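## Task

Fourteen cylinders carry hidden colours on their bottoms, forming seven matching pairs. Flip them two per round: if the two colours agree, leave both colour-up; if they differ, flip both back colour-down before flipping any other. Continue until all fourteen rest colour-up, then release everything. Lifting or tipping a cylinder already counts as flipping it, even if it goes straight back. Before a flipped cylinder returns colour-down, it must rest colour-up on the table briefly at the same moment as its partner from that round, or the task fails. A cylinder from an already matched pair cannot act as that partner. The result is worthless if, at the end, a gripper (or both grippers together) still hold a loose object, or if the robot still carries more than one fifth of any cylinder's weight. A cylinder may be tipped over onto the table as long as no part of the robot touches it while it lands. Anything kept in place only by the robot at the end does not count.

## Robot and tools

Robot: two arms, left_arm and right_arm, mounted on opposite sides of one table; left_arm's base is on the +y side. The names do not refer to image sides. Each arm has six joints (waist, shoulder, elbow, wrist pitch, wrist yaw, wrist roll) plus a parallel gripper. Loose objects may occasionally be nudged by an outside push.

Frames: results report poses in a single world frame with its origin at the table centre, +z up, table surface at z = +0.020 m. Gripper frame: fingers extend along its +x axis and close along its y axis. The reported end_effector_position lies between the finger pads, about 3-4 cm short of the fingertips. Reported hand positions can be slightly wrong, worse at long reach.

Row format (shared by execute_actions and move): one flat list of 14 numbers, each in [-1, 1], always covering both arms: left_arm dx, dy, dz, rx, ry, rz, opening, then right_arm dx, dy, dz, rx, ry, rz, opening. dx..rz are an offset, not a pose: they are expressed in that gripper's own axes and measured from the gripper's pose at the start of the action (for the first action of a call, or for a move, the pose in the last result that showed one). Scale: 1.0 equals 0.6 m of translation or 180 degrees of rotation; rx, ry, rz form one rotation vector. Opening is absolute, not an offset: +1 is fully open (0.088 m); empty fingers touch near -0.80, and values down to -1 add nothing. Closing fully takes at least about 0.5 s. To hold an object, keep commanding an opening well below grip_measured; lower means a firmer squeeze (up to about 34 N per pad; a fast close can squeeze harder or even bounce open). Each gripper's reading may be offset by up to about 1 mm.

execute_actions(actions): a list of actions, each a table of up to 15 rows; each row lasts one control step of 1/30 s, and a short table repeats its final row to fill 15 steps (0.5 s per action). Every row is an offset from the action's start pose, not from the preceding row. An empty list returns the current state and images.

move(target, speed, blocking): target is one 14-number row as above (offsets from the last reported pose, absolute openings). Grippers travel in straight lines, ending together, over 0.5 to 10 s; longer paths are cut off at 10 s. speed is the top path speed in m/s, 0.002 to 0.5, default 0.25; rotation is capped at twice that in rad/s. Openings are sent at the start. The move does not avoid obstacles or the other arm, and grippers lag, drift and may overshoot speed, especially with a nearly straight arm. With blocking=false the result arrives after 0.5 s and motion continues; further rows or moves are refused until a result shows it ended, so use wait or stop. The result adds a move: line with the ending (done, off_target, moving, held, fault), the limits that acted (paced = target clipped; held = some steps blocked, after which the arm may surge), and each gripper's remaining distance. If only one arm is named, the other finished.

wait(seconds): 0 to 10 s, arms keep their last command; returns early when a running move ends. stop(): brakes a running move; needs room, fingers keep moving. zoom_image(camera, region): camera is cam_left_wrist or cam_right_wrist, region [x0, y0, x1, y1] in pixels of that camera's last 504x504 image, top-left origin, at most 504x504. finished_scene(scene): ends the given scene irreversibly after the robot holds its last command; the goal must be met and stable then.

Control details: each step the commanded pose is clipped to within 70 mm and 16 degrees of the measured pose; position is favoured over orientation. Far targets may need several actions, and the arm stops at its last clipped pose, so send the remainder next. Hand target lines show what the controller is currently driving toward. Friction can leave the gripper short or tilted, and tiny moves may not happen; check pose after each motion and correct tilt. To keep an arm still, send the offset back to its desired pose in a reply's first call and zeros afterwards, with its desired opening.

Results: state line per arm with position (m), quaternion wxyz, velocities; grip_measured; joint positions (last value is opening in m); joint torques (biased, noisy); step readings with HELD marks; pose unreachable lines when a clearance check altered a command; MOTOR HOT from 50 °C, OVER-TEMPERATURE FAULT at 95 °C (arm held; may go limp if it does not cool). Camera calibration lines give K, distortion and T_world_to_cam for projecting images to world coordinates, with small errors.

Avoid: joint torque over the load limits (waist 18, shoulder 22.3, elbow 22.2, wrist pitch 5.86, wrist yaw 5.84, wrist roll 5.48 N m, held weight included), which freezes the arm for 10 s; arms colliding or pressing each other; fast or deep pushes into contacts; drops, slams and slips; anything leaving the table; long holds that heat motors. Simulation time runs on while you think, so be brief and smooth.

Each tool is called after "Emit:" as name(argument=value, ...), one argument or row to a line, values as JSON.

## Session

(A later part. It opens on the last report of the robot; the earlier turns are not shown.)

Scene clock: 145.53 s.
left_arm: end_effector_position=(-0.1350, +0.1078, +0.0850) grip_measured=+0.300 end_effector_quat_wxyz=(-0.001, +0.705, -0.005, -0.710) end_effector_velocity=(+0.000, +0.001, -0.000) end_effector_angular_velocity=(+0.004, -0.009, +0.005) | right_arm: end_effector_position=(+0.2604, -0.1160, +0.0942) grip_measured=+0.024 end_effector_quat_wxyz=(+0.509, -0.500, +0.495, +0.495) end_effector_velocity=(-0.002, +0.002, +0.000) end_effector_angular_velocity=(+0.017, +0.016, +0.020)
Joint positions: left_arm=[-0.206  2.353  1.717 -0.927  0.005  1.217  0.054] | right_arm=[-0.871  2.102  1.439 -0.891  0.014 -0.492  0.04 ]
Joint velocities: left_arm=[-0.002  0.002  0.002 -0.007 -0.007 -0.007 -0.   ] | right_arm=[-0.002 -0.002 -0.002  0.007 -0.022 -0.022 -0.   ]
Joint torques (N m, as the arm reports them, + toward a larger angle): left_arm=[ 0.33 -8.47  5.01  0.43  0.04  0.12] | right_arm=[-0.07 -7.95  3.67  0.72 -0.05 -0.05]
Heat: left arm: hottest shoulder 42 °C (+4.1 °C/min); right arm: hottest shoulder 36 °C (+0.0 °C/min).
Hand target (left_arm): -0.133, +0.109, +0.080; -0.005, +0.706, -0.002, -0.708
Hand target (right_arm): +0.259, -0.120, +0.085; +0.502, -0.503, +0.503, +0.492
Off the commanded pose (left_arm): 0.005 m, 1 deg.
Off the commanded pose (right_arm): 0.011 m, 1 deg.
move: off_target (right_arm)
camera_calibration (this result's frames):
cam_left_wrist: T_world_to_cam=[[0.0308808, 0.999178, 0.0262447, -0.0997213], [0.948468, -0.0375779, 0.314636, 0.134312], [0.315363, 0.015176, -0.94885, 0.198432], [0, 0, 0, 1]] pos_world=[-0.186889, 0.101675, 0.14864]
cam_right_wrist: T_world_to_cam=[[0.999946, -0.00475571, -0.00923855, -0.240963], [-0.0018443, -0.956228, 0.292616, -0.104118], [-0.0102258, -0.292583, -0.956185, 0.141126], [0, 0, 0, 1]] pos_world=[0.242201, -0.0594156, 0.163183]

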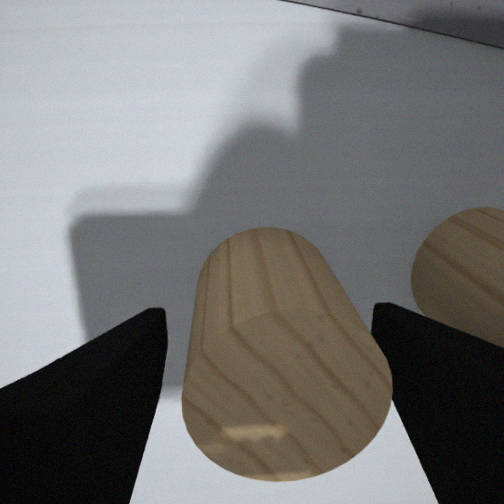

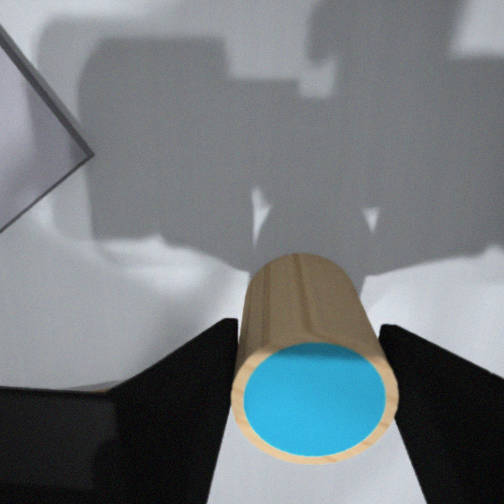

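Emit:
execute_actions(
  actions=[
    [[0,0,0,0,0,0,-0.3,0,0,0,0,0,0,0.6]],
    [[0,0,0,0,0,0,-0.3,0,0,0,0,0,0,0.6]],
  ],
)

Emit:
move(
  target=[-0.2,0,0,0,0,0,-0.3,-0.2,0,0,0,0,0,0.6],
)

Emit:
move(
  target=[-0.097,0.15,-0.245,0,0,0.504,-0.3,-0.075,0.413,-0.002,0,-0.495,0,0.8],
  speed=0.35,
)

Scene clock: 148.93 s.
left_arm: end_effector_position=(-0.1350, +0.1080, +0.0848) grip_measured=+0.037 end_effector_quat_wxyz=(-0.002, +0.705, -0.005, -0.710) end_effector_velocity=(-0.001, +0.004, -0.001) end_effector_angular_velocity=(+0.009, -0.011, +0.000) | right_arm: end_effector_position=(+0.2606, -0.1157, +0.0939) grip_measured=+0.600 end_effector_quat_wxyz=(+0.510, -0.500, +0.495, +0.495) end_effector_velocity=(+0.000, +0.001, +0.000) end_effector_angular_velocity=(+0.010, +0.003, -0.010)
Joint positions: left_arm=[-0.206  2.353  1.717 -0.928  0.005  1.218  0.041] | right_arm=[-0.871  2.102  1.438 -0.889  0.014 -0.492  0.068]
Joint velocities: left_arm=[-0.007 -0.002 -0.007 -0.007 -0.007 -0.007 -0.   ] | right_arm=[-0.002 -0.002 -0.002  0.007 -0.007  0.007 -0.   ]
Joint torques (N m, as the arm reports them, + toward a larger angle): left_arm=[-0.02 -9.31  5.59  0.22  0.04  0.  ] | right_arm=[ 0.07 -9.81  5.19  0.13 -0.03 -0.03]
Heat: left arm: hottest shoulder 42 °C (+4.0 °C/min); right arm: hottest shoulder 36 °C (+0.0 °C/min).
Hand target (left_arm): -0.135, +0.108, +0.085; -0.002, +0.705, -0.005, -0.710
Hand target (right_arm): +0.261, -0.116, +0.094; +0.510, -0.500, +0.495, +0.495
Off the commanded pose (left_arm): 0.000 m, 0 deg.
Off the commanded pose (right_arm): 0.000 m, 0 deg.
Step readings (end_effector_position; steps 1 to 15: 1st action; 16 to 30: 2nd action):
0: left_arm (-0.1351, +0.1077, +0.0848) | right_arm (+0.2605, -0.1159, +0.0939)
1: left_arm (-0.1351, +0.1077, +0.0848) | right_arm (+0.2605, -0.1159, +0.0939)
2: left_arm (-0.1351, +0.1077, +0.0848) | right_arm (+0.2605, -0.1159, +0.0939)
4: left_arm (-0.1350, +0.1080, +0.0848) | right_arm (+0.2606, -0.1157, +0.0939)
8: left_arm (-0.1350, +0.1080, +0.0848) | right_arm (+0.2606, -0.1157, +0.0939)
15: left_arm (-0.1350, +0.1080, +0.0848) | right_arm (+0.2606, -0.1157, +0.0939)
16: left_arm (-0.1350, +0.1080, +0.0848) | right_arm (+0.2606, -0.1157, +0.0939)
17: left_arm (-0.1350, +0.1080, +0.0848) | right_arm (+0.2606, -0.1157, +0.0939)
19: left_arm (-0.1350, +0.1080, +0.0848) | right_arm (+0.2606, -0.1157, +0.0939)
23: left_arm (-0.1350, +0.1080, +0.0848) | right_arm (+0.2606, -0.1157, +0.0939)
30: end_effector_position above
camera_calibration (this result's frames):
cam_left_wrist: T_world_to_cam=[[0.0312634, 0.999134, 0.0274479, -0.099985], [0.948438, -0.0383207, 0.314639, 0.134425], [0.315418, 0.016196, -0.948815, 0.198162], [0, 0, 0, 1]] pos_world=[-0.186872, 0.10184, 0.148468]
cam_right_wrist: T_world_to_cam=[[0.999953, -0.00474384, -0.00851045, -0.241196], [-0.00205876, -0.956619, 0.291335, -0.103637], [-0.0095233, -0.291304, -0.956583, 0.141006], [0, 0, 0, 1]] pos_world=[0.242314, -0.0592094, 0.163024]

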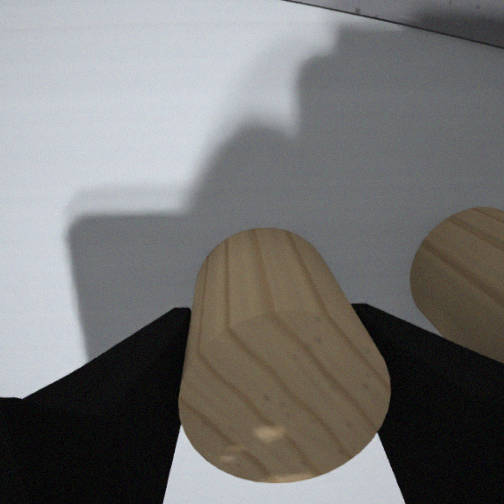

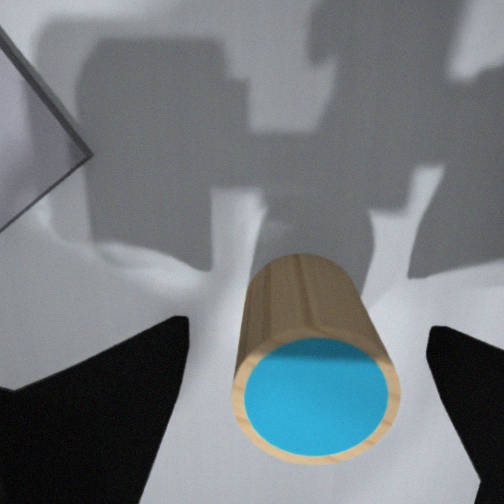

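Scene clock: 150.03 s.
left_arm: end_effector_position=(-0.1343, +0.1099, +0.2013) grip_measured=+0.035 end_effector_quat_wxyz=(-0.005, +0.706, -0.002, -0.708) end_effector_velocity=(+0.002, +0.004, +0.002) end_effector_angular_velocity=(+0.013, -0.013, +0.020) | right_arm: end_effector_position=(+0.2583, -0.1189, +0.2116) grip_measured=+0.600 end_effector_quat_wxyz=(+0.507, -0.501, +0.497, +0.494) end_effector_velocity=(-0.001, -0.002, +0.000) end_effector_angular_velocity=(-0.003, +0.010, +0.020)
Joint positions: left_arm=[-0.206  2.254  2.02  -1.339  0.005  1.218  0.041] | right_arm=[-0.869  1.997  1.762 -1.324  0.014 -0.492  0.068]
Joint velocities: left_arm=[-0.002 -0.002  0.002 -0.022 -0.007 -0.022 -0.   ] | right_arm=[-0.002 -0.002 -0.002 -0.007 -0.007 -0.022 -0.   ]
Joint torques (N m, as the arm reports them, + toward a larger angle): left_arm=[-0.08 -9.37  7.14  0.    0.02  0.02] | right_arm=[ 0.34 -9.44  7.24 -0.04 -0.02  0.08]
Heat: left arm: hottest shoulder 42 °C (+3.0 °C/min); right arm: hottest shoulder 36 °C (+0.0 °C/min).
Hand target (left_arm): -0.135, +0.108, +0.205; -0.002, +0.705, -0.005, -0.710
Hand target (right_arm): +0.258, -0.117, +0.214; +0.510, -0.500, +0.495, +0.495
Off the commanded pose (left_arm): 0.004 m, 1 deg.
Off the commanded pose (right_arm): 0.003 m, 0 deg.
move: done
camera_calibration (this result's frames):
cam_left_wrist: T_world_to_cam=[[0.0311603, 0.998862, 0.0361013, -0.106734], [0.947412, -0.041026, 0.317376, 0.0968202], [0.318496, 0.0243133, -0.947612, 0.307664], [0, 0, 0, 1]] pos_world=[-0.186393, 0.103104, 0.264671]
cam_right_wrist: T_world_to_cam=[[0.999922, -0.00366456, -0.0119687, -0.237111], [0.0000609139, -0.954749, 0.297412, -0.142534], [-0.012517, -0.29739, -0.954674, 0.252227], [0, 0, 0, 1]] pos_world=[0.240258, -0.0619439, 0.280348]

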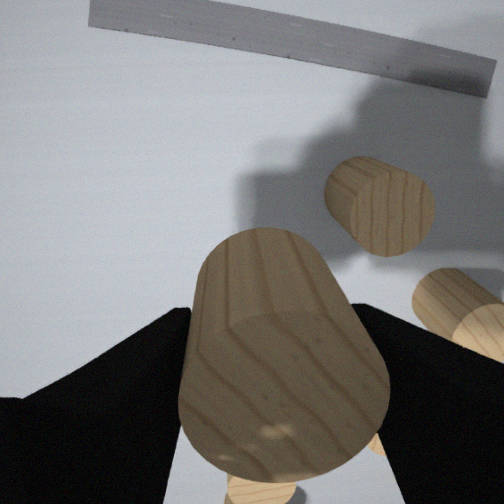

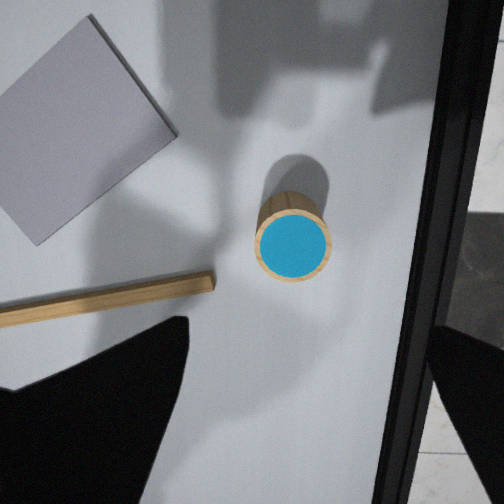

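Scene clock: 152.90 s.
left_arm: end_effector_position=(+0.0111, +0.0192, +0.2632) grip_measured=+0.034 end_effector_quat_wxyz=(+0.500, +0.493, -0.507, -0.500) end_effector_velocity=(-0.002, +0.001, -0.008) end_effector_angular_velocity=(+0.022, +0.007, -0.010) | right_arm: end_effector_position=(+0.0101, -0.1188, +0.2609) grip_measured=+0.800 end_effector_quat_wxyz=(+0.707, +0.005, +0.002, +0.707) end_effector_velocity=(+0.000, -0.001, +0.004) end_effector_angular_velocity=(+0.030, +0.003, -0.005)
Joint positions: left_arm=[ 0.132  1.972  0.844  1.142 -0.011  1.571  0.041] | right_arm=[-0.045  1.325  0.264  1.067  0.324  0.008  0.078]
Joint velocities: left_arm=[-0.002  0.007 -0.007 -0.007  0.007 -0.007 -0.   ] | right_arm=[ 0.002  0.012 -0.007  0.051  0.007 -0.007 -0.   ]
Joint torques (N m, as the arm reports them, + toward a larger angle): left_arm=[ 0.32 -6.53  5.37  2.13  0.19  0.05] | right_arm=[ 0.03 -3.17  3.74  1.91  0.11 -0.16]
Heat: left arm: hottest shoulder 43 °C (+4.0 °C/min); right arm: hottest shoulder 36 °C (+0.0 °C/min).
Hand target (left_arm): +0.011, +0.019, +0.261; +0.498, +0.494, -0.508, -0.501
Hand target (right_arm): +0.010, -0.121, +0.254; +0.708, -0.005, +0.003, +0.707
Off the commanded pose (left_arm): 0.005 m, 0 deg.
Off the commanded pose (right_arm): 0.009 m, 2 deg.
move: off_target (right_arm)
camera_calibration (this result's frames):
cam_left_wrist: T_world_to_cam=[[0.0223315, 0.018961, -0.999571, 0.26851], [0.950734, 0.308821, 0.0270985, 0.00532946], [0.309203, -0.950931, -0.0111304, 0.094562], [0, 0, 0, 1]] pos_world=[-0.040302, 0.0831849, 0.269303]
cam_right_wrist: T_world_to_cam=[[0.999586, 0.0283732, -0.0047684, 0.0136118], [0.00382034, -0.295161, -0.95544, 0.248052], [-0.0285163, 0.955026, -0.295148, 0.273109], [0, 0, 0, 1]] pos_world=[-0.00676574, -0.187997, 0.317671]

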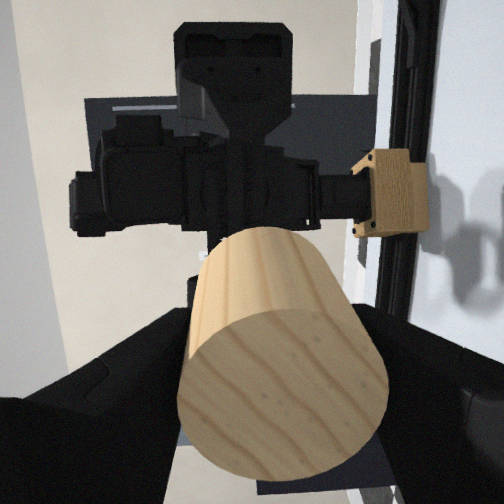

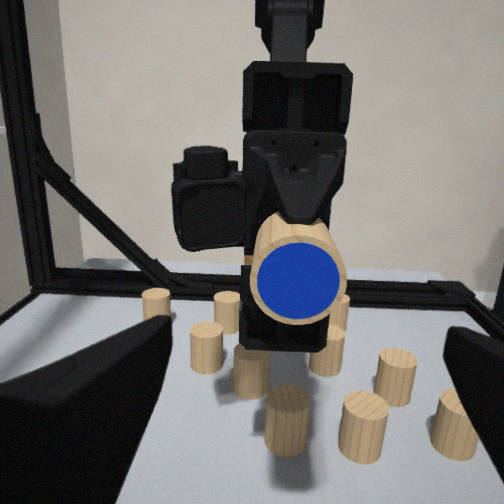

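Emit:
move(
  target=[0,0,0,0,0,0,-0.3,0.127,-0.002,0.004,0,0.001,0,0.8],
  speed=0.12,
)

Emit:
execute_actions(
  actions=[
    [[0,0,0,0,0,0,-0.3,0,0,0,0,0,0,-0.3]],
    [[0,0,0,0,0,0,-0.3,0,0,0,0,0,0,-0.3]],
    [[0,0,0,0,0,0,0.8,0,0,0,0,0,0,-0.3]],
  ],
)

Emit:
move(
  target=[-0.12,0,0,0,0,0,0.8,-0.1,0,0,0,0,0,-0.3],
)

Emit:
move(
  target=[0,0,0,0,0,0,0.8,0.02,0.037,-0.226,0,0.508,0,-0.3],
  speed=0.35,
)

Emit:
move(
  target=[0,0,0,0,0,0,0.8,0.079,0,0,0,0,0,-0.3],
  speed=0.04,
)

Scene clock: 157.70 s.
left_arm: end_effector_position=(+0.0112, +0.0192, +0.2627) grip_measured=+0.033 end_effector_quat_wxyz=(+0.500, +0.494, -0.507, -0.500) end_effector_velocity=(-0.000, +0.000, -0.000) end_effector_angular_velocity=(-0.003, -0.007, +0.005) | right_arm: end_effector_position=(+0.0112, -0.0460, +0.2645) grip_measured=+0.800 end_effector_quat_wxyz=(+0.707, +0.005, +0.001, +0.707) end_effector_velocity=(-0.001, +0.002, +0.000) end_effector_angular_velocity=(-0.002, -0.023, +0.015)
Joint positions: left_arm=[ 0.132  1.974  0.843  1.143 -0.011  1.571  0.041] | right_arm=[-0.136  1.609  0.524  1.091  0.234  0.008  0.078]
Joint velocities: left_arm=[-0.002  0.002 -0.002  0.007 -0.007  0.007 -0.   ] | right_arm=[-0.007  0.002  0.007 -0.007 -0.022 -0.022 -0.   ]
Joint torques (N m, as the arm reports them, + toward a larger angle): left_arm=[-0.13 -7.36  5.52  1.7  -0.01 -0.05] | right_arm=[-0.18 -5.24  6.79  1.61 -0.06  0.03]
Heat: left arm: hottest shoulder 42 °C (+3.0 °C/min); right arm: hottest shoulder 36 °C (-1.0 °C/min).
Hand target (left_arm): +0.011, +0.019, +0.263; +0.500, +0.493, -0.507, -0.500
Hand target (right_arm): +0.011, -0.043, +0.264; +0.707, +0.004, +0.002, +0.707
Off the commanded pose (left_arm): 0.000 m, 0 deg.
Off the commanded pose (right_arm): 0.003 m, 0 deg.
move: done
camera_calibration (this result's frames):
cam_left_wrist: T_world_to_cam=[[0.0223458, 0.0193421, -0.999563, 0.268053], [0.950734, 0.308811, 0.0272299, 0.00517474], [0.309203, -0.950927, -0.0114885, 0.0946254], [0, 0, 0, 1]] pos_world=[-0.0401681, 0.0831991, 0.268882]
cam_right_wrist: T_world_to_cam=[[0.999601, 0.0279889, -0.00388302, 0.0102059], [0.00454915, -0.295027, -0.955478, 0.273037], [-0.0278884, 0.955079, -0.295036, 0.204656], [0, 0, 0, 1]] pos_world=[-0.00573643, -0.115195, 0.321302]

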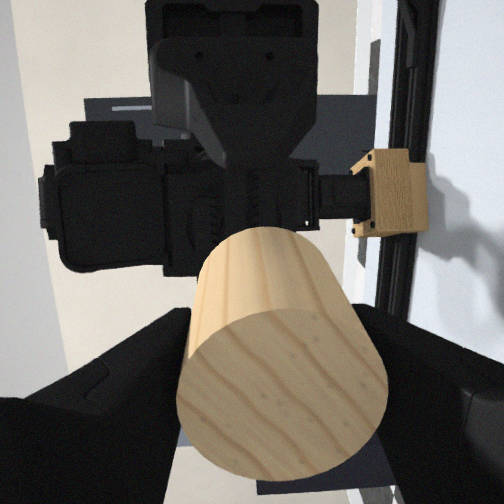

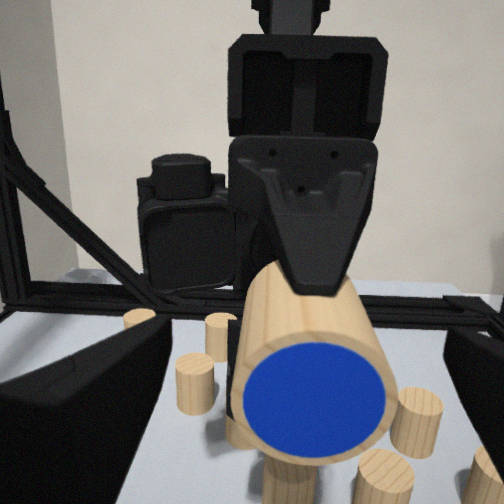

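Scene clock: 159.20 s.
left_arm: end_effector_position=(+0.0113, +0.0192, +0.2625) grip_measured=+0.791 end_effector_quat_wxyz=(+0.500, +0.494, -0.506, -0.500) end_effector_velocity=(-0.003, +0.002, -0.006) end_effector_angular_velocity=(+0.027, +0.007, -0.000) | right_arm: end_effector_position=(+0.0111, -0.0460, +0.2645) grip_measured=+0.021 end_effector_quat_wxyz=(+0.707, +0.005, +0.001, +0.707) end_effector_velocity=(-0.002, -0.000, -0.000) end_effector_angular_velocity=(+0.002, -0.007, +0.010)
Joint positions: left_arm=[ 0.132  1.974  0.843  1.143 -0.011  1.571  0.078] | right_arm=[-0.136  1.609  0.524  1.091  0.233  0.008  0.04 ]
Joint velocities: left_arm=[-0.007 -0.002 -0.007 -0.022 -0.007 -0.007  0.004] | right_arm=[ 0.002  0.002 -0.002  0.007 -0.007 -0.007  0.   ]
Joint torques (N m, as the arm reports them, + toward a larger angle): left_arm=[-0.1  -7.17  5.5   1.72  0.01 -0.05] | right_arm=[ 0.05 -6.25  5.37  1.83  0.01 -0.01]
Heat: left arm: hottest shoulder 42 °C (+3.0 °C/min); right arm: hottest shoulder 36 °C (-1.0 °C/min).
Hand target (left_arm): +0.011, +0.019, +0.263; +0.500, +0.494, -0.506, -0.500
Hand target (right_arm): +0.011, -0.046, +0.265; +0.707, +0.005, +0.001, +0.707
Off the commanded pose (left_arm): 0.000 m, 0 deg.
Off the commanded pose (right_arm): 0.000 m, 0 deg.
Step readings (end_effector_position; steps 1 to 15: 1st action; 16 to 30: 2nd action; 31 to 45: 3rd action):
0: left_arm (+0.0112, +0.0192, +0.2627) | right_arm (+0.0112, -0.0460, +0.2645)
1: left_arm (+0.0112, +0.0192, +0.2627) | right_arm (+0.0112, -0.0460, +0.2645)
2: left_arm (+0.0112, +0.0192, +0.2627) | right_arm (+0.0112, -0.0460, +0.2645)
4: left_arm (+0.0112, +0.0192, +0.2625) | right_arm (+0.0112, -0.0460, +0.2645)
8: left_arm (+0.0113, +0.0192, +0.2625) | right_arm (+0.0111, -0.0460, +0.2645)
15: left_arm (+0.0113, +0.0192, +0.2625) | right_arm (+0.0111, -0.0460, +0.2645)
16: left_arm (+0.0113, +0.0192, +0.2625) | right_arm (+0.0111, -0.0460, +0.2645)
17: left_arm (+0.0113, +0.0192, +0.2625) | right_arm (+0.0111, -0.0460, +0.2645)
19: left_arm (+0.0113, +0.0192, +0.2625) | right_arm (+0.0111, -0.0460, +0.2645)
23: left_arm (+0.0113, +0.0192, +0.2625) | right_arm (+0.0111, -0.0460, +0.2645)
30: left_arm (+0.0113, +0.0192, +0.2625) | right_arm (+0.0111, -0.0460, +0.2645)
31: left_arm (+0.0113, +0.0192, +0.2625) | right_arm (+0.0111, -0.0460, +0.2645)
32: left_arm (+0.0113, +0.0192, +0.2625) | right_arm (+0.0111, -0.0460, +0.2645)
34: left_arm (+0.0113, +0.0192, +0.2625) | right_arm (+0.0111, -0.0460, +0.2645)
38: left_arm (+0.0113, +0.0192, +0.2625) | right_arm (+0.0111, -0.0460, +0.2645)
45: end_effector_position above
camera_calibration (this result's frames):
cam_left_wrist: T_world_to_cam=[[0.0223429, 0.0197319, -0.999556, 0.26786], [0.950616, 0.309163, 0.0273521, 0.00509416], [0.309566, -0.950804, -0.0118499, 0.0946754], [0, 0, 0, 1]] pos_world=[-0.0401356, 0.0831575, 0.268723]
cam_right_wrist: T_world_to_cam=[[0.99959, 0.0283702, -0.00388088, 0.0102804], [0.00466373, -0.295025, -0.955478, 0.273036], [-0.0282521, 0.955068, -0.295036, 0.204658], [0, 0, 0, 1]] pos_world=[-0.00576754, -0.115202, 0.321302]

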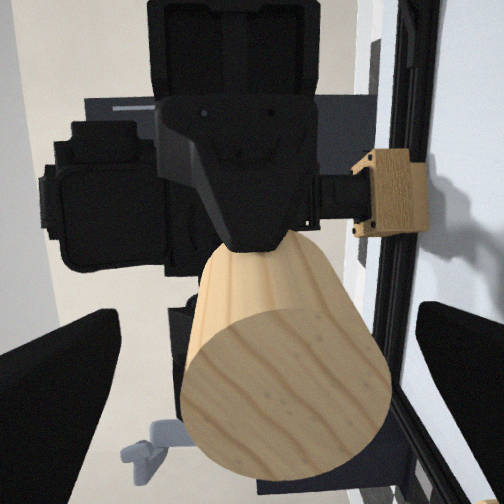

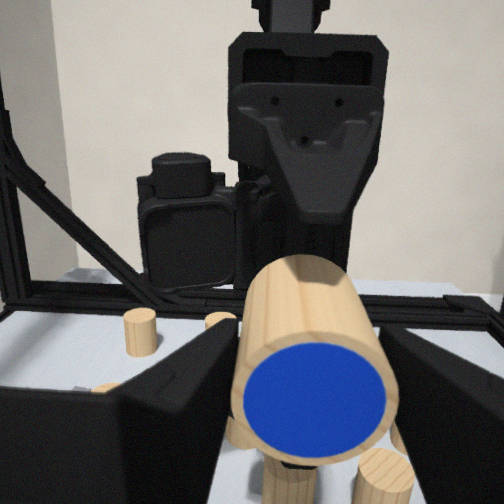

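Scene clock: 160.10 s.
left_arm: end_effector_position=(+0.0122, +0.0891, +0.2586) grip_measured=+0.800 end_effector_quat_wxyz=(+0.497, +0.496, -0.505, -0.503) end_effector_velocity=(+0.000, +0.004, -0.008) end_effector_angular_velocity=(+0.032, +0.007, +0.005) | right_arm: end_effector_position=(+0.0108, -0.1028, +0.2660) grip_measured=+0.021 end_effector_quat_wxyz=(+0.707, +0.007, +0.000, +0.707) end_effector_velocity=(+0.001, -0.003, -0.002) end_effector_angular_velocity=(-0.012, -0.011, -0.005)
Joint positions: left_arm=[ 0.131  1.789  0.543  1.249 -0.011  1.571  0.078] | right_arm=[-0.072  1.379  0.324  1.065  0.296  0.008  0.04 ]
Joint velocities: left_arm=[-0.002 -0.007 -0.017 -0.022 -0.007 -0.007 -0.   ] | right_arm=[ 0.002 -0.017 -0.007 -0.022  0.007 -0.007 -0.   ]
Joint torques (N m, as the arm reports them, + toward a larger angle): left_arm=[-0.29 -6.75  4.43  2.03 -0.13 -0.03] | right_arm=[ 0.28 -5.36  3.88  1.71  0.11 -0.01]
Heat: left arm: hottest shoulder 42 °C (+3.0 °C/min); right arm: hottest shoulder 36 °C (-1.0 °C/min).
Hand target (left_arm): +0.012, +0.091, +0.262; +0.500, +0.494, -0.506, -0.500
Hand target (right_arm): +0.011, -0.106, +0.264; +0.707, +0.005, +0.001, +0.707
Off the commanded pose (left_arm): 0.004 m, 1 deg.
Off the commanded pose (right_arm): 0.004 m, 0 deg.
move: done
camera_calibration (this result's frames):
cam_left_wrist: T_world_to_cam=[[0.0226218, 0.0288365, -0.999328, 0.26161], [0.951197, 0.307085, 0.0303934, -0.0178712], [0.307755, -0.951245, -0.0204823, 0.163138], [0, 0, 0, 1]] pos_world=[-0.0391256, 0.153128, 0.265318]
cam_right_wrist: T_world_to_cam=[[0.999572, 0.0287714, -0.00533911, 0.0126268], [0.00327423, -0.291276, -0.956634, 0.258411], [-0.0290788, 0.956206, -0.291245, 0.258431], [0, 0, 0, 1]] pos_world=[-0.00595263, -0.172208, 0.322539]

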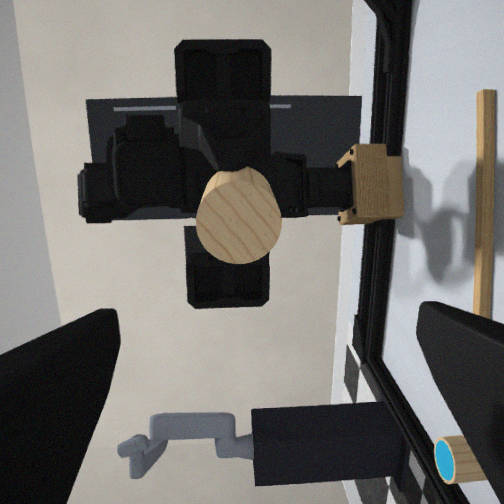

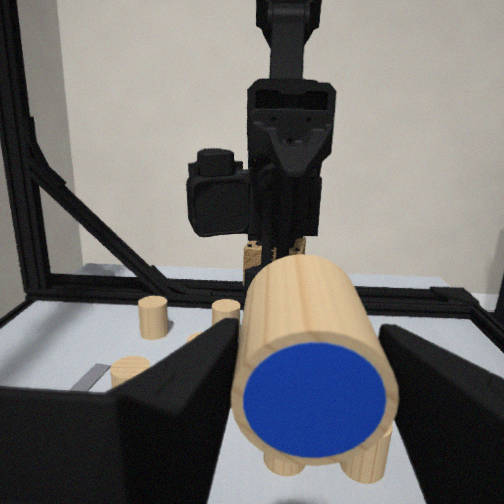

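Scene clock: 162.93 s.
left_arm: end_effector_position=(+0.0122, +0.0891, +0.2586) grip_measured=+0.800 end_effector_quat_wxyz=(+0.497, +0.496, -0.505, -0.503) end_effector_velocity=(+0.002, -0.001, +0.001) end_effector_angular_velocity=(-0.007, +0.022, +0.019) | right_arm: end_effector_position=(-0.0118, -0.0912, +0.1328) grip_measured=+0.021 end_effector_quat_wxyz=(+0.500, -0.500, +0.504, +0.496) end_effector_velocity=(+0.001, -0.005, +0.000) end_effector_angular_velocity=(-0.033, -0.000, -0.010)
Joint positions: left_arm=[ 0.131  1.789  0.543  1.249 -0.011  1.571  0.078] | right_arm=[-0.142  2.017  1.473 -1.034 -0.001  0.235  0.04 ]
Joint velocities: left_arm=[-0.002  0.002  0.002  0.007 -0.022 -0.022 -0.   ] | right_arm=[-0.002  0.007  0.012 -0.037 -0.007  0.007 -0.   ]
Joint torques (N m, as the arm reports them, + toward a larger angle): left_arm=[-0.03 -5.59  5.02  1.74  0.   -0.04] | right_arm=[-0.22 -7.88  7.01 -0.11 -0.13 -0.12]
Heat: left arm: hottest shoulder 42 °C (+2.0 °C/min); right arm: hottest shoulder 36 °C (-2.0 °C/min).
Hand target (left_arm): +0.012, +0.089, +0.259; +0.497, +0.496, -0.505, -0.503
Hand target (right_arm): -0.012, -0.089, +0.130; +0.498, -0.502, +0.506, +0.495
Off the commanded pose (left_arm): 0.000 m, 0 deg.
Off the commanded pose (right_arm): 0.003 m, 1 deg.
move: done
camera_calibration (this result's frames):
cam_left_wrist: T_world_to_cam=[[0.0226218, 0.0288365, -0.999328, 0.26161], [0.951197, 0.307085, 0.0303934, -0.0178712], [0.307755, -0.951245, -0.0204823, 0.163138], [0, 0, 0, 1]] pos_world=[-0.0391256, 0.153128, 0.265318]
cam_right_wrist: T_world_to_cam=[[0.999592, -0.00348921, -0.028346, 0.0343749], [0.00539534, -0.951567, 0.307393, -0.0936199], [-0.0280457, -0.30742, -0.95116, 0.180319], [0, 0, 0, 1]] pos_world=[-0.0287985, -0.033532, 0.201265]

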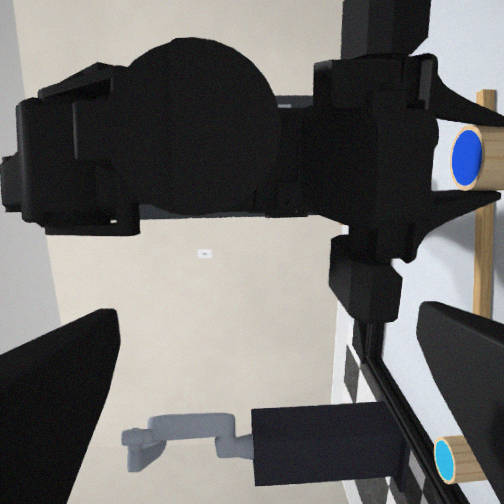

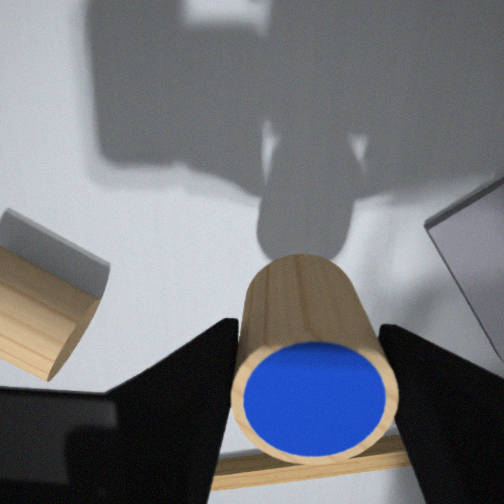

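Scene clock: 164.43 s.
left_arm: end_effector_position=(+0.0122, +0.0891, +0.2586) grip_measured=+0.800 end_effector_quat_wxyz=(+0.497, +0.496, -0.505, -0.503) end_effector_velocity=(+0.002, +0.000, -0.003) end_effector_angular_velocity=(+0.012, -0.008, +0.020) | right_arm: end_effector_position=(-0.0127, -0.0873, +0.0939) grip_measured=+0.022 end_effector_quat_wxyz=(+0.505, -0.493, +0.499, +0.503) end_effector_velocity=(+0.001, -0.005, +0.000) end_effector_angular_velocity=(-0.023, +0.002, +0.020)
Joint positions: left_arm=[ 0.131  1.789  0.543  1.249 -0.011  1.571  0.078] | right_arm=[-0.142  2.067  1.383 -0.871 -0.001  0.235  0.04 ]
Joint velocities: left_arm=[-0.002  0.002 -0.002 -0.007 -0.022  0.007 -0.   ] | right_arm=[-0.002 -0.002 -0.002 -0.022 -0.007 -0.022 -0.   ]
Joint torques (N m, as the arm reports them, + toward a larger angle): left_arm=[-0.01 -5.6   5.03  1.71  0.01 -0.03] | right_arm=[ 0.07 -7.96  3.72  0.53  0.   -0.02]
Heat: left arm: hottest shoulder 42 °C (+2.0 °C/min); right arm: hottest shoulder 36 °C (-2.0 °C/min).
Hand target (left_arm): +0.012, +0.089, +0.259; +0.497, +0.496, -0.505, -0.503
Hand target (right_arm): -0.012, -0.092, +0.086; +0.500, -0.500, +0.504, +0.496
Off the commanded pose (left_arm): 0.000 m, 0 deg.
Off the commanded pose (right_arm): 0.010 m, 1 deg.
move: off_target (right_arm)
camera_calibration (this result's frames):
cam_left_wrist: T_world_to_cam=[[0.0226218, 0.0288365, -0.999328, 0.26161], [0.951197, 0.307085, 0.0303934, -0.0178712], [0.307755, -0.951245, -0.0204823, 0.163138], [0, 0, 0, 1]] pos_world=[-0.0391256, 0.153128, 0.265318]
cam_right_wrist: T_world_to_cam=[[0.999433, -0.00279884, -0.0335607, 0.0347249], [0.00692262, -0.958185, 0.286064, -0.0765523], [-0.032958, -0.286134, -0.957623, 0.146919], [0, 0, 0, 1]] pos_world=[-0.0293331, -0.0312157, 0.163757]

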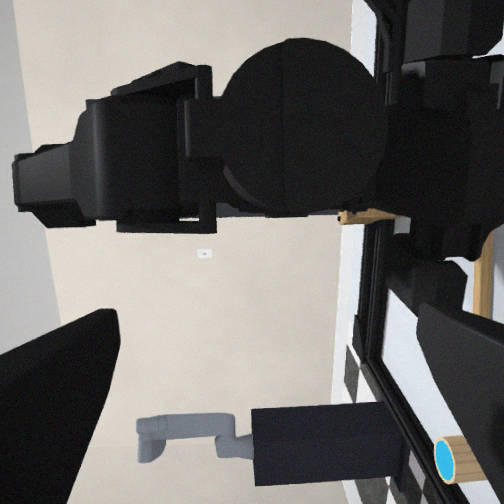

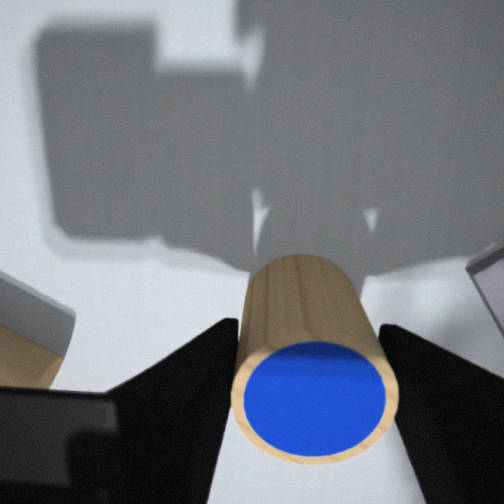

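Emit:
execute_actions(
  actions=[
    [[0,0,0,0,0,0,0.8,0,0,0,0,0,0,0.6]],
  ],
)

Emit:
wait(
  seconds=2.5,
)

Emit:
execute_actions(
  actions=[
    [[0,0,0,0,0,0,0.8,0,0,0,0,0,0,-0.3]],
    [[0,0,0,0,0,0,0.8,0,0,0,0,0,0,-0.3]],
  ],
)

Emit:
move(
  target=[0,0,0,0,0,0,0.8,-0.12,0,0,0,0,0,-0.3],
)

Emit:
move(
  target=[0,0,0,0,0,0,0.8,-0.155,-0.04,0.042,0,-0.495,0,-0.3],
  speed=0.35,
)

Scene clock: 167.40 s.
left_arm: end_effector_position=(+0.0122, +0.0892, +0.2584) grip_measured=+0.800 end_effector_quat_wxyz=(+0.497, +0.496, -0.505, -0.503) end_effector_velocity=(+0.000, -0.000, +0.002) end_effector_angular_velocity=(-0.002, +0.007, +0.005) | right_arm: end_effector_position=(-0.0129, -0.0870, +0.0938) grip_measured=+0.592 end_effector_quat_wxyz=(+0.505, -0.492, +0.499, +0.503) end_effector_velocity=(+0.000, -0.002, +0.000) end_effector_angular_velocity=(-0.009, +0.006, -0.010)
Joint positions: left_arm=[ 0.131  1.789  0.543  1.249 -0.011  1.571  0.078] | right_arm=[-0.142  2.067  1.383 -0.869 -0.002  0.236  0.068]
Joint velocities: left_arm=[-0.002 -0.007  0.002 -0.007 -0.007 -0.007 -0.   ] | right_arm=[-0.002 -0.002 -0.002 -0.007 -0.007  0.007  0.003]
Joint torques (N m, as the arm reports them, + toward a larger angle): left_arm=[-0.03 -5.76  5.07  1.74 -0.01 -0.05] | right_arm=[ 0.   -9.51  5.22 -0.03  0.02 -0.02]
Heat: left arm: hottest shoulder 41 °C (+1.0 °C/min); right arm: hottest shoulder 36 °C (-2.0 °C/min).
Hand target (left_arm): +0.012, +0.089, +0.258; +0.497, +0.496, -0.505, -0.503
Hand target (right_arm): -0.013, -0.087, +0.094; +0.505, -0.493, +0.499, +0.503
Off the commanded pose (left_arm): 0.000 m, 0 deg.
Off the commanded pose (right_arm): 0.000 m, 0 deg.
Step readings (end_effector_position):
0: left_arm (+0.0122, +0.0892, +0.2584) | right_arm (-0.0129, -0.0869, +0.0938)
1: left_arm (+0.0122, +0.0892, +0.2584) | right_arm (-0.0129, -0.0869, +0.0938)
2: left_arm (+0.0122, +0.0892, +0.2584) | right_arm (-0.0129, -0.0869, +0.0938)
4: left_arm (+0.0122, +0.0892, +0.2584) | right_arm (-0.0129, -0.0869, +0.0938)
8: left_arm (+0.0122, +0.0892, +0.2584) | right_arm (-0.0129, -0.0869, +0.0938)
15: end_effector_position above
camera_calibration (this result's frames):
cam_left_wrist: T_world_to_cam=[[0.0226318, 0.0292175, -0.999317, 0.261435], [0.951196, 0.307074, 0.0305201, -0.0179257], [0.307756, -0.951237, -0.020842, 0.163304], [0, 0, 0, 1]] pos_world=[-0.0391235, 0.153207, 0.265208]
cam_right_wrist: T_world_to_cam=[[0.999391, -0.00310993, -0.0347432, 0.0350025], [0.0069052, -0.958669, 0.284441, -0.0760928], [-0.0341918, -0.284508, -0.958064, 0.1471], [0, 0, 0, 1]] pos_world=[-0.0294262, -0.0309879, 0.163791]

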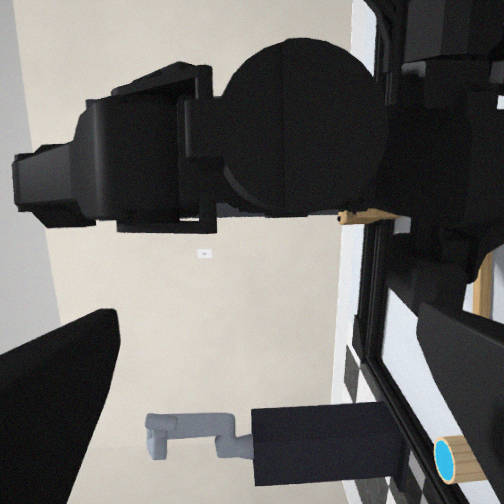

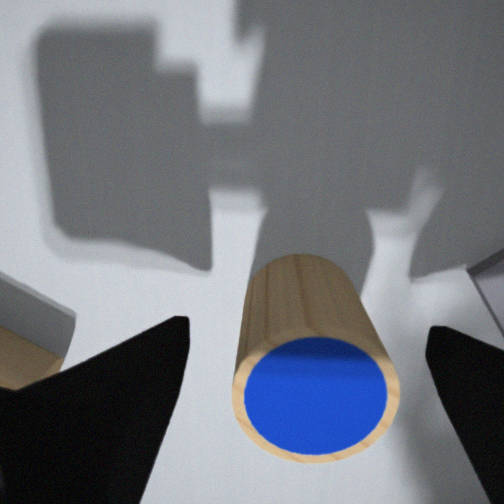

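Scene clock: 169.90 s.
left_arm: end_effector_position=(+0.0122, +0.0892, +0.2584) grip_measured=+0.800 end_effector_quat_wxyz=(+0.497, +0.496, -0.505, -0.503) end_effector_velocity=(+0.000, +0.002, +0.000) end_effector_angular_velocity=(-0.002, +0.007, +0.005) | right_arm: end_effector_position=(-0.0129, -0.0871, +0.0938) grip_measured=+0.600 end_effector_quat_wxyz=(+0.505, -0.492, +0.499, +0.503) end_effector_velocity=(+0.003, -0.005, +0.000) end_effector_angular_velocity=(-0.020, -0.012, +0.019)
Joint positions: left_arm=[ 0.131  1.789  0.543  1.249 -0.011  1.571  0.078] | right_arm=[-0.142  2.067  1.383 -0.87  -0.001  0.236  0.068]
Joint velocities: left_arm=[-0.002 -0.002 -0.007  0.007 -0.007 -0.007 -0.   ] | right_arm=[-0.002 -0.002 -0.002 -0.022  0.007 -0.022 -0.   ]
Joint torques (N m, as the arm reports them, + toward a larger angle): left_arm=[ 0.01 -5.59  5.08  1.73  0.   -0.05] | right_arm=[ 0.08 -9.57  5.22 -0.03  0.03 -0.01]
Heat: left arm: hottest shoulder 41 °C (+1.0 °C/min); right arm: hottest shoulder 37 °C (-1.0 °C/min).
Hand target (left_arm): +0.012, +0.089, +0.259; +0.497, +0.496, -0.505, -0.503
Hand target (right_arm): -0.013, -0.087, +0.094; +0.505, -0.493, +0.499, +0.503
Off the commanded pose (left_arm): 0.000 m, 0 deg.
Off the commanded pose (right_arm): 0.000 m, 0 deg.
wait: 2.50 s; at rest by 0.17 s
camera_calibration (this result's frames):
cam_left_wrist: T_world_to_cam=[[0.0226318, 0.0292175, -0.999317, 0.261435], [0.951196, 0.307074, 0.0305201, -0.0179257], [0.307756, -0.951237, -0.020842, 0.163304], [0, 0, 0, 1]] pos_world=[-0.0391235, 0.153207, 0.265208]
cam_right_wrist: T_world_to_cam=[[0.999407, -0.00312637, -0.0342851, 0.0348835], [0.00676872, -0.958587, 0.284718, -0.0761789], [-0.0337554, -0.284781, -0.957998, 0.147057], [0, 0, 0, 1]] pos_world=[-0.0293832, -0.031036, 0.163766]

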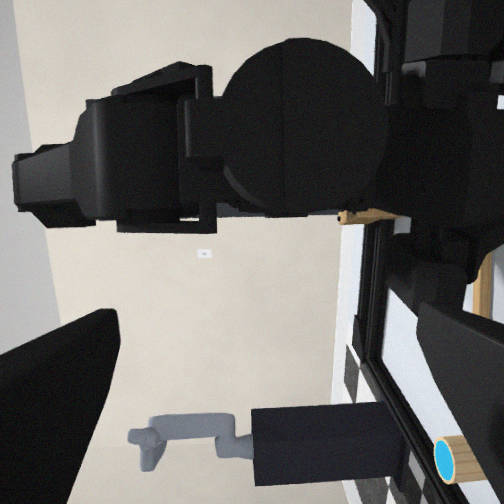

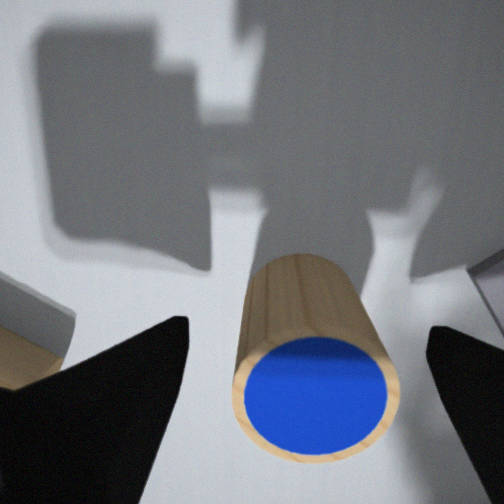

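Scene clock: 170.90 s.
left_arm: end_effector_position=(+0.0122, +0.0892, +0.2583) grip_measured=+0.800 end_effector_quat_wxyz=(+0.497, +0.496, -0.504, -0.503) end_effector_velocity=(+0.002, -0.000, -0.003) end_effector_angular_velocity=(+0.017, +0.007, +0.020) | right_arm: end_effector_position=(-0.0128, -0.0871, +0.0938) grip_measured=+0.024 end_effector_quat_wxyz=(+0.505, -0.493, +0.499, +0.503) end_effector_velocity=(+0.001, -0.005, +0.000) end_effector_angular_velocity=(-0.023, +0.002, +0.005)
Joint positions: left_arm=[ 0.131  1.789  0.543  1.249 -0.011  1.571  0.078] | right_arm=[-0.142  2.067  1.383 -0.87  -0.001  0.236  0.04 ]
Joint velocities: left_arm=[-0.002 -0.002  0.002 -0.022 -0.022 -0.007 -0.   ] | right_arm=[-0.002 -0.002 -0.002 -0.022 -0.007 -0.007 -0.   ]
Joint torques (N m, as the arm reports them, + toward a larger angle): left_arm=[-0.07 -5.56  5.01  1.73  0.   -0.04] | right_arm=[ 0.03 -9.55  5.17  0.14  0.   -0.02]
Heat: left arm: hottest shoulder 41 °C (+1.0 °C/min); right arm: hottest shoulder 37 °C (-1.0 °C/min).
Hand target (left_arm): +0.012, +0.089, +0.258; +0.497, +0.496, -0.504, -0.503
Hand target (right_arm): -0.013, -0.087, +0.094; +0.505, -0.493, +0.499, +0.503
Off the commanded pose (left_arm): 0.000 m, 0 deg.
Off the commanded pose (right_arm): 0.000 m, 0 deg.
Step readings (end_effector_position; steps 1 to 15: 1st action; 16 to 30: 2nd action):
0: left_arm (+0.0122, +0.0892, +0.2584) | right_arm (-0.0129, -0.0871, +0.0938)
1: left_arm (+0.0122, +0.0892, +0.2584) | right_arm (-0.0129, -0.0871, +0.0938)
2: left_arm (+0.0122, +0.0892, +0.2584) | right_arm (-0.0129, -0.0871, +0.0938)
4: left_arm (+0.0122, +0.0892, +0.2584) | right_arm (-0.0129, -0.0871, +0.0938)
8: left_arm (+0.0122, +0.0892, +0.2584) | right_arm (-0.0128, -0.0871, +0.0938)
15: left_arm (+0.0122, +0.0892, +0.2584) | right_arm (-0.0128, -0.0871, +0.0938)
16: left_arm (+0.0122, +0.0892, +0.2584) | right_arm (-0.0128, -0.0871, +0.0938)
17: left_arm (+0.0122, +0.0892, +0.2584) | right_arm (-0.0128, -0.0871, +0.0938)
19: left_arm (+0.0122, +0.0892, +0.2584) | right_arm (-0.0128, -0.0871, +0.0938)
23: left_arm (+0.0122, +0.0892, +0.2583) | right_arm (-0.0128, -0.0871, +0.0938)
30: end_effector_position above
camera_calibration (this result's frames):
cam_left_wrist: T_world_to_cam=[[0.0226419, 0.0295986, -0.999305, 0.261242], [0.951196, 0.307062, 0.0306468, -0.0179469], [0.307756, -0.951229, -0.0212016, 0.163376], [0, 0, 0, 1]] pos_world=[-0.039124, 0.153187, 0.265075]
cam_right_wrist: T_world_to_cam=[[0.999423, -0.00314254, -0.0338271, 0.0347644], [0.00663225, -0.958506, 0.284995, -0.0762651], [-0.0333191, -0.285055, -0.957932, 0.147014], [0, 0, 0, 1]] pos_world=[-0.0293402, -0.0310841, 0.163741]

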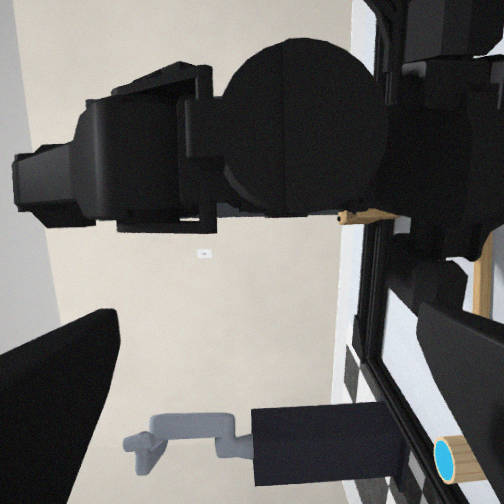

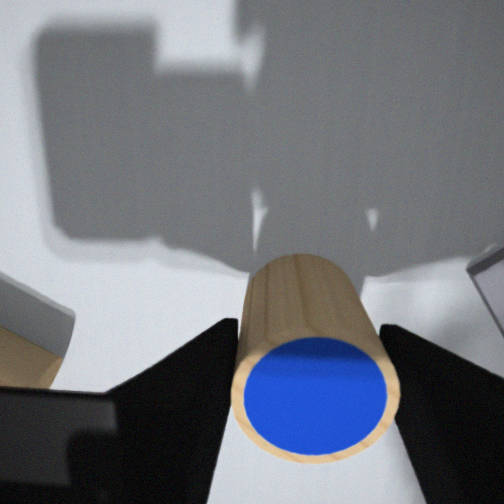

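Scene clock: 171.77 s.
left_arm: end_effector_position=(+0.0122, +0.0892, +0.2583) grip_measured=+0.800 end_effector_quat_wxyz=(+0.497, +0.496, -0.504, -0.503) end_effector_velocity=(+0.000, +0.001, -0.001) end_effector_angular_velocity=(+0.007, +0.007, +0.005) | right_arm: end_effector_position=(-0.0119, -0.0908, +0.1609) grip_measured=+0.024 end_effector_quat_wxyz=(+0.502, -0.497, +0.502, +0.499) end_effector_velocity=(+0.001, +0.003, +0.005) end_effector_angular_velocity=(+0.014, -0.004, +0.020)
Joint positions: left_arm=[ 0.131  1.789  0.543  1.249 -0.011  1.571  0.078] | right_arm=[-0.142  1.983  1.539 -1.124 -0.001  0.236  0.04 ]
Joint velocities: left_arm=[-0.002 -0.002 -0.002 -0.007 -0.007 -0.007 -0.   ] | right_arm=[-0.002 -0.002  0.017 -0.007  0.007 -0.022 -0.   ]
Joint torques (N m, as the arm reports them, + toward a larger angle): left_arm=[ 0.07 -5.58  4.98  1.72  0.01 -0.03] | right_arm=[ 0.03 -9.83  6.76 -0.08  0.   -0.03]
Heat: left arm: hottest shoulder 41 °C (+1.0 °C/min); right arm: hottest shoulder 37 °C (-1.0 °C/min).
Hand target (left_arm): +0.012, +0.089, +0.258; +0.497, +0.496, -0.504, -0.503
Hand target (right_arm): -0.012, -0.088, +0.166; +0.505, -0.493, +0.499, +0.503
Off the commanded pose (left_arm): 0.000 m, 0 deg.
Off the commanded pose (right_arm): 0.006 m, 1 deg.
move: done
camera_calibration (this result's frames):
cam_left_wrist: T_world_to_cam=[[0.0226419, 0.0295986, -0.999305, 0.261242], [0.951196, 0.307062, 0.0306468, -0.0179469], [0.307756, -0.951229, -0.0212016, 0.163376], [0, 0, 0, 1]] pos_world=[-0.039124, 0.153187, 0.265075]
cam_right_wrist: T_world_to_cam=[[0.999522, -0.00357425, -0.0306956, 0.0356372], [0.00573234, -0.954607, 0.297815, -0.100603], [-0.0303667, -0.297848, -0.95413, 0.208504], [0, 0, 0, 1]] pos_world=[-0.0287119, -0.0338065, 0.229995]

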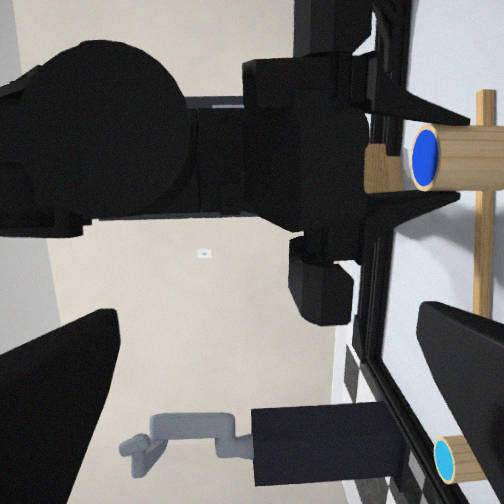

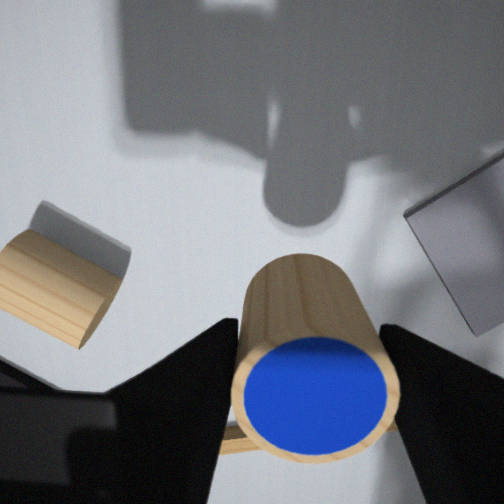

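Scene clock: 174.57 s.
left_arm: end_effector_position=(+0.0122, +0.0892, +0.2583) grip_measured=+0.800 end_effector_quat_wxyz=(+0.497, +0.496, -0.504, -0.503) end_effector_velocity=(+0.000, +0.002, -0.001) end_effector_angular_velocity=(+0.007, +0.007, +0.005) | right_arm: end_effector_position=(+0.0114, -0.0650, +0.2616) grip_measured=+0.024 end_effector_quat_wxyz=(+0.708, +0.009, +0.007, +0.707) end_effector_velocity=(-0.000, -0.001, +0.001) end_effector_angular_velocity=(+0.012, -0.019, +0.015)
Joint positions: left_arm=[ 0.131  1.789  0.543  1.249 -0.011  1.571  0.078] | right_arm=[-0.119  1.55   0.449  1.104  0.251  0.021  0.04 ]
Joint velocities: left_arm=[-0.002 -0.007 -0.007 -0.007 -0.007 -0.007  0.   ] | right_arm=[-0.007  0.002 -0.007  0.022 -0.022 -0.022 -0.001]
Joint torques (N m, as the arm reports them, + toward a larger angle): left_arm=[-0.01 -5.7   5.11  1.76 -0.01 -0.06] | right_arm=[-0.21 -4.88  3.93  2.12 -0.08 -0.15]
Heat: left arm: hottest shoulder 41 °C (+1.0 °C/min); right arm: hottest shoulder 37 °C (+0.0 °C/min).
Hand target (left_arm): +0.012, +0.089, +0.258; +0.497, +0.496, -0.504, -0.503
Hand target (right_arm): +0.012, -0.066, +0.255; +0.708, -0.001, +0.008, +0.707
Off the commanded pose (left_arm): 0.000 m, 0 deg.
Off the commanded pose (right_arm): 0.008 m, 2 deg.
move: done
camera_calibration (this result's frames):
cam_left_wrist: T_world_to_cam=[[0.0226419, 0.0295986, -0.999305, 0.261242], [0.951196, 0.307062, 0.0306468, -0.0179469], [0.307756, -0.951229, -0.0212016, 0.163376], [0, 0, 0, 1]] pos_world=[-0.039124, 0.153187, 0.265075]
cam_right_wrist: T_world_to_cam=[[0.999484, 0.0276369, -0.016357, 0.0137599], [-0.00739766, -0.297505, -0.954692, 0.264361], [-0.031251, 0.95432, -0.297147, 0.222491], [0, 0, 0, 1]] pos_world=[-0.00484414, -0.134059, 0.318721]

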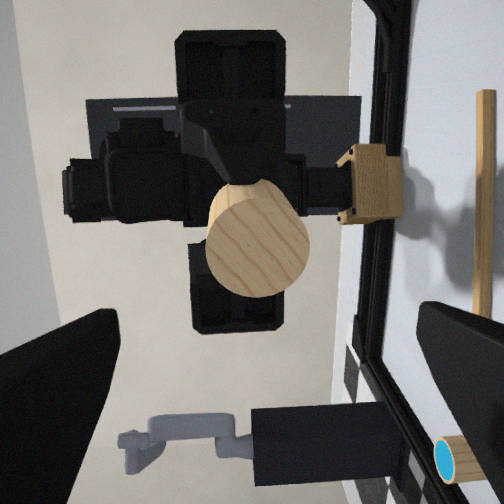

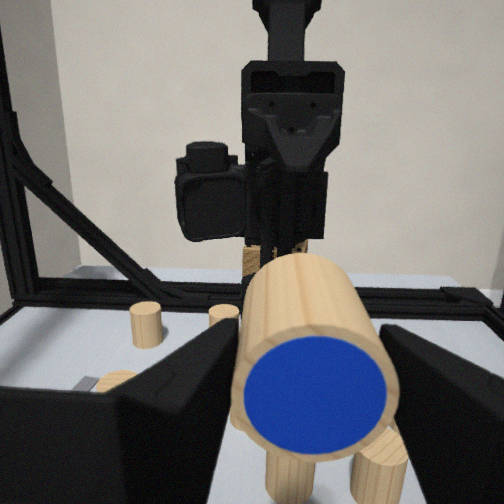

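Emit:
execute_actions(
  actions=[],
)

Scene clock: 186.00 s.
left_arm: end_effector_position=(+0.0122, +0.0892, +0.2583) grip_measured=+0.800 end_effector_quat_wxyz=(+0.497, +0.496, -0.504, -0.503) end_effector_velocity=(+0.000, +0.000, -0.002) end_effector_angular_velocity=(+0.003, +0.007, +0.005) | right_arm: end_effector_position=(+0.0115, -0.0650, +0.2612) grip_measured=+0.024 end_effector_quat_wxyz=(+0.708, +0.009, +0.006, +0.707) end_effector_velocity=(+0.000, -0.000, -0.003) end_effector_angular_velocity=(-0.012, +0.004, -0.005)
Joint positions: left_arm=[ 0.131  1.789  0.543  1.249 -0.011  1.571  0.078] | right_arm=[-0.119  1.551  0.449  1.106  0.251  0.02   0.04 ]
Joint velocities: left_arm=[-0.002  0.007 -0.002  0.007 -0.007 -0.007 -0.   ] | right_arm=[ 0.002  0.002 -0.002 -0.007  0.007  0.007 -0.   ]
Joint torques (N m, as the arm reports them, + toward a larger angle): left_arm=[ 0.02 -5.52  5.21  1.75  0.   -0.06] | right_arm=[-0.21 -4.8   3.9   2.07 -0.09 -0.17]
Heat: left arm: hottest shoulder 40 °C (-1.0 °C/min); right arm: hottest shoulder 36 °C (+0.0 °C/min).
Hand target (left_arm): +0.012, +0.089, +0.258; +0.497, +0.496, -0.505, -0.503
Hand target (right_arm): +0.013, -0.066, +0.254; +0.708, -0.001, +0.009, +0.707
Off the commanded pose (left_arm): 0.000 m, 0 deg.
Off the commanded pose (right_arm): 0.007 m, 2 deg.
camera_calibration (this result's frames):
cam_left_wrist: T_world_to_cam=[[0.0226419, 0.0295986, -0.999305, 0.261242], [0.951196, 0.307062, 0.0306468, -0.0179469], [0.307756, -0.951229, -0.0212016, 0.163376], [0, 0, 0, 1]] pos_world=[-0.039124, 0.153187, 0.265075]
cam_right_wrist: T_world_to_cam=[[0.99949, 0.0276357, -0.0159746, 0.0135492], [-0.00703272, -0.297505, -0.954694, 0.264054], [-0.0311362, 0.95432, -0.297159, 0.222441], [0, 0, 0, 1]] pos_world=[-0.00475932, -0.134097, 0.318407]

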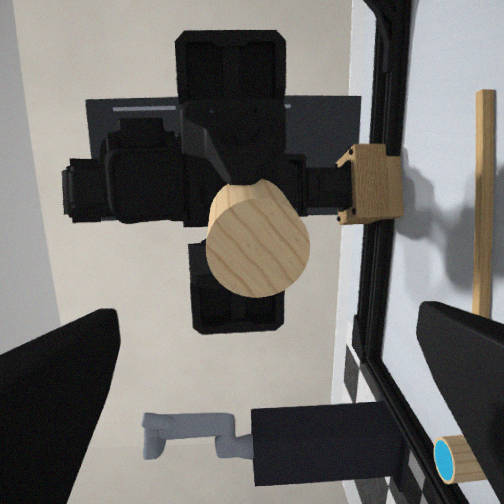

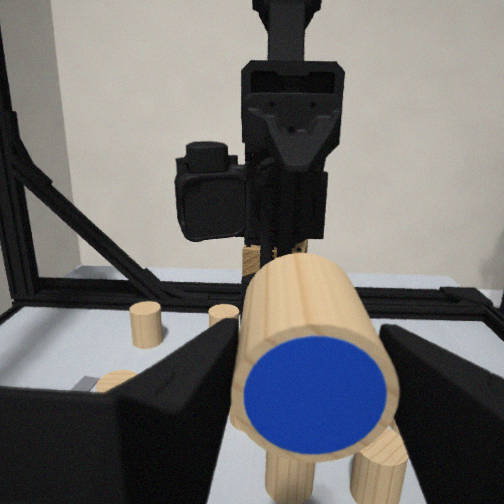

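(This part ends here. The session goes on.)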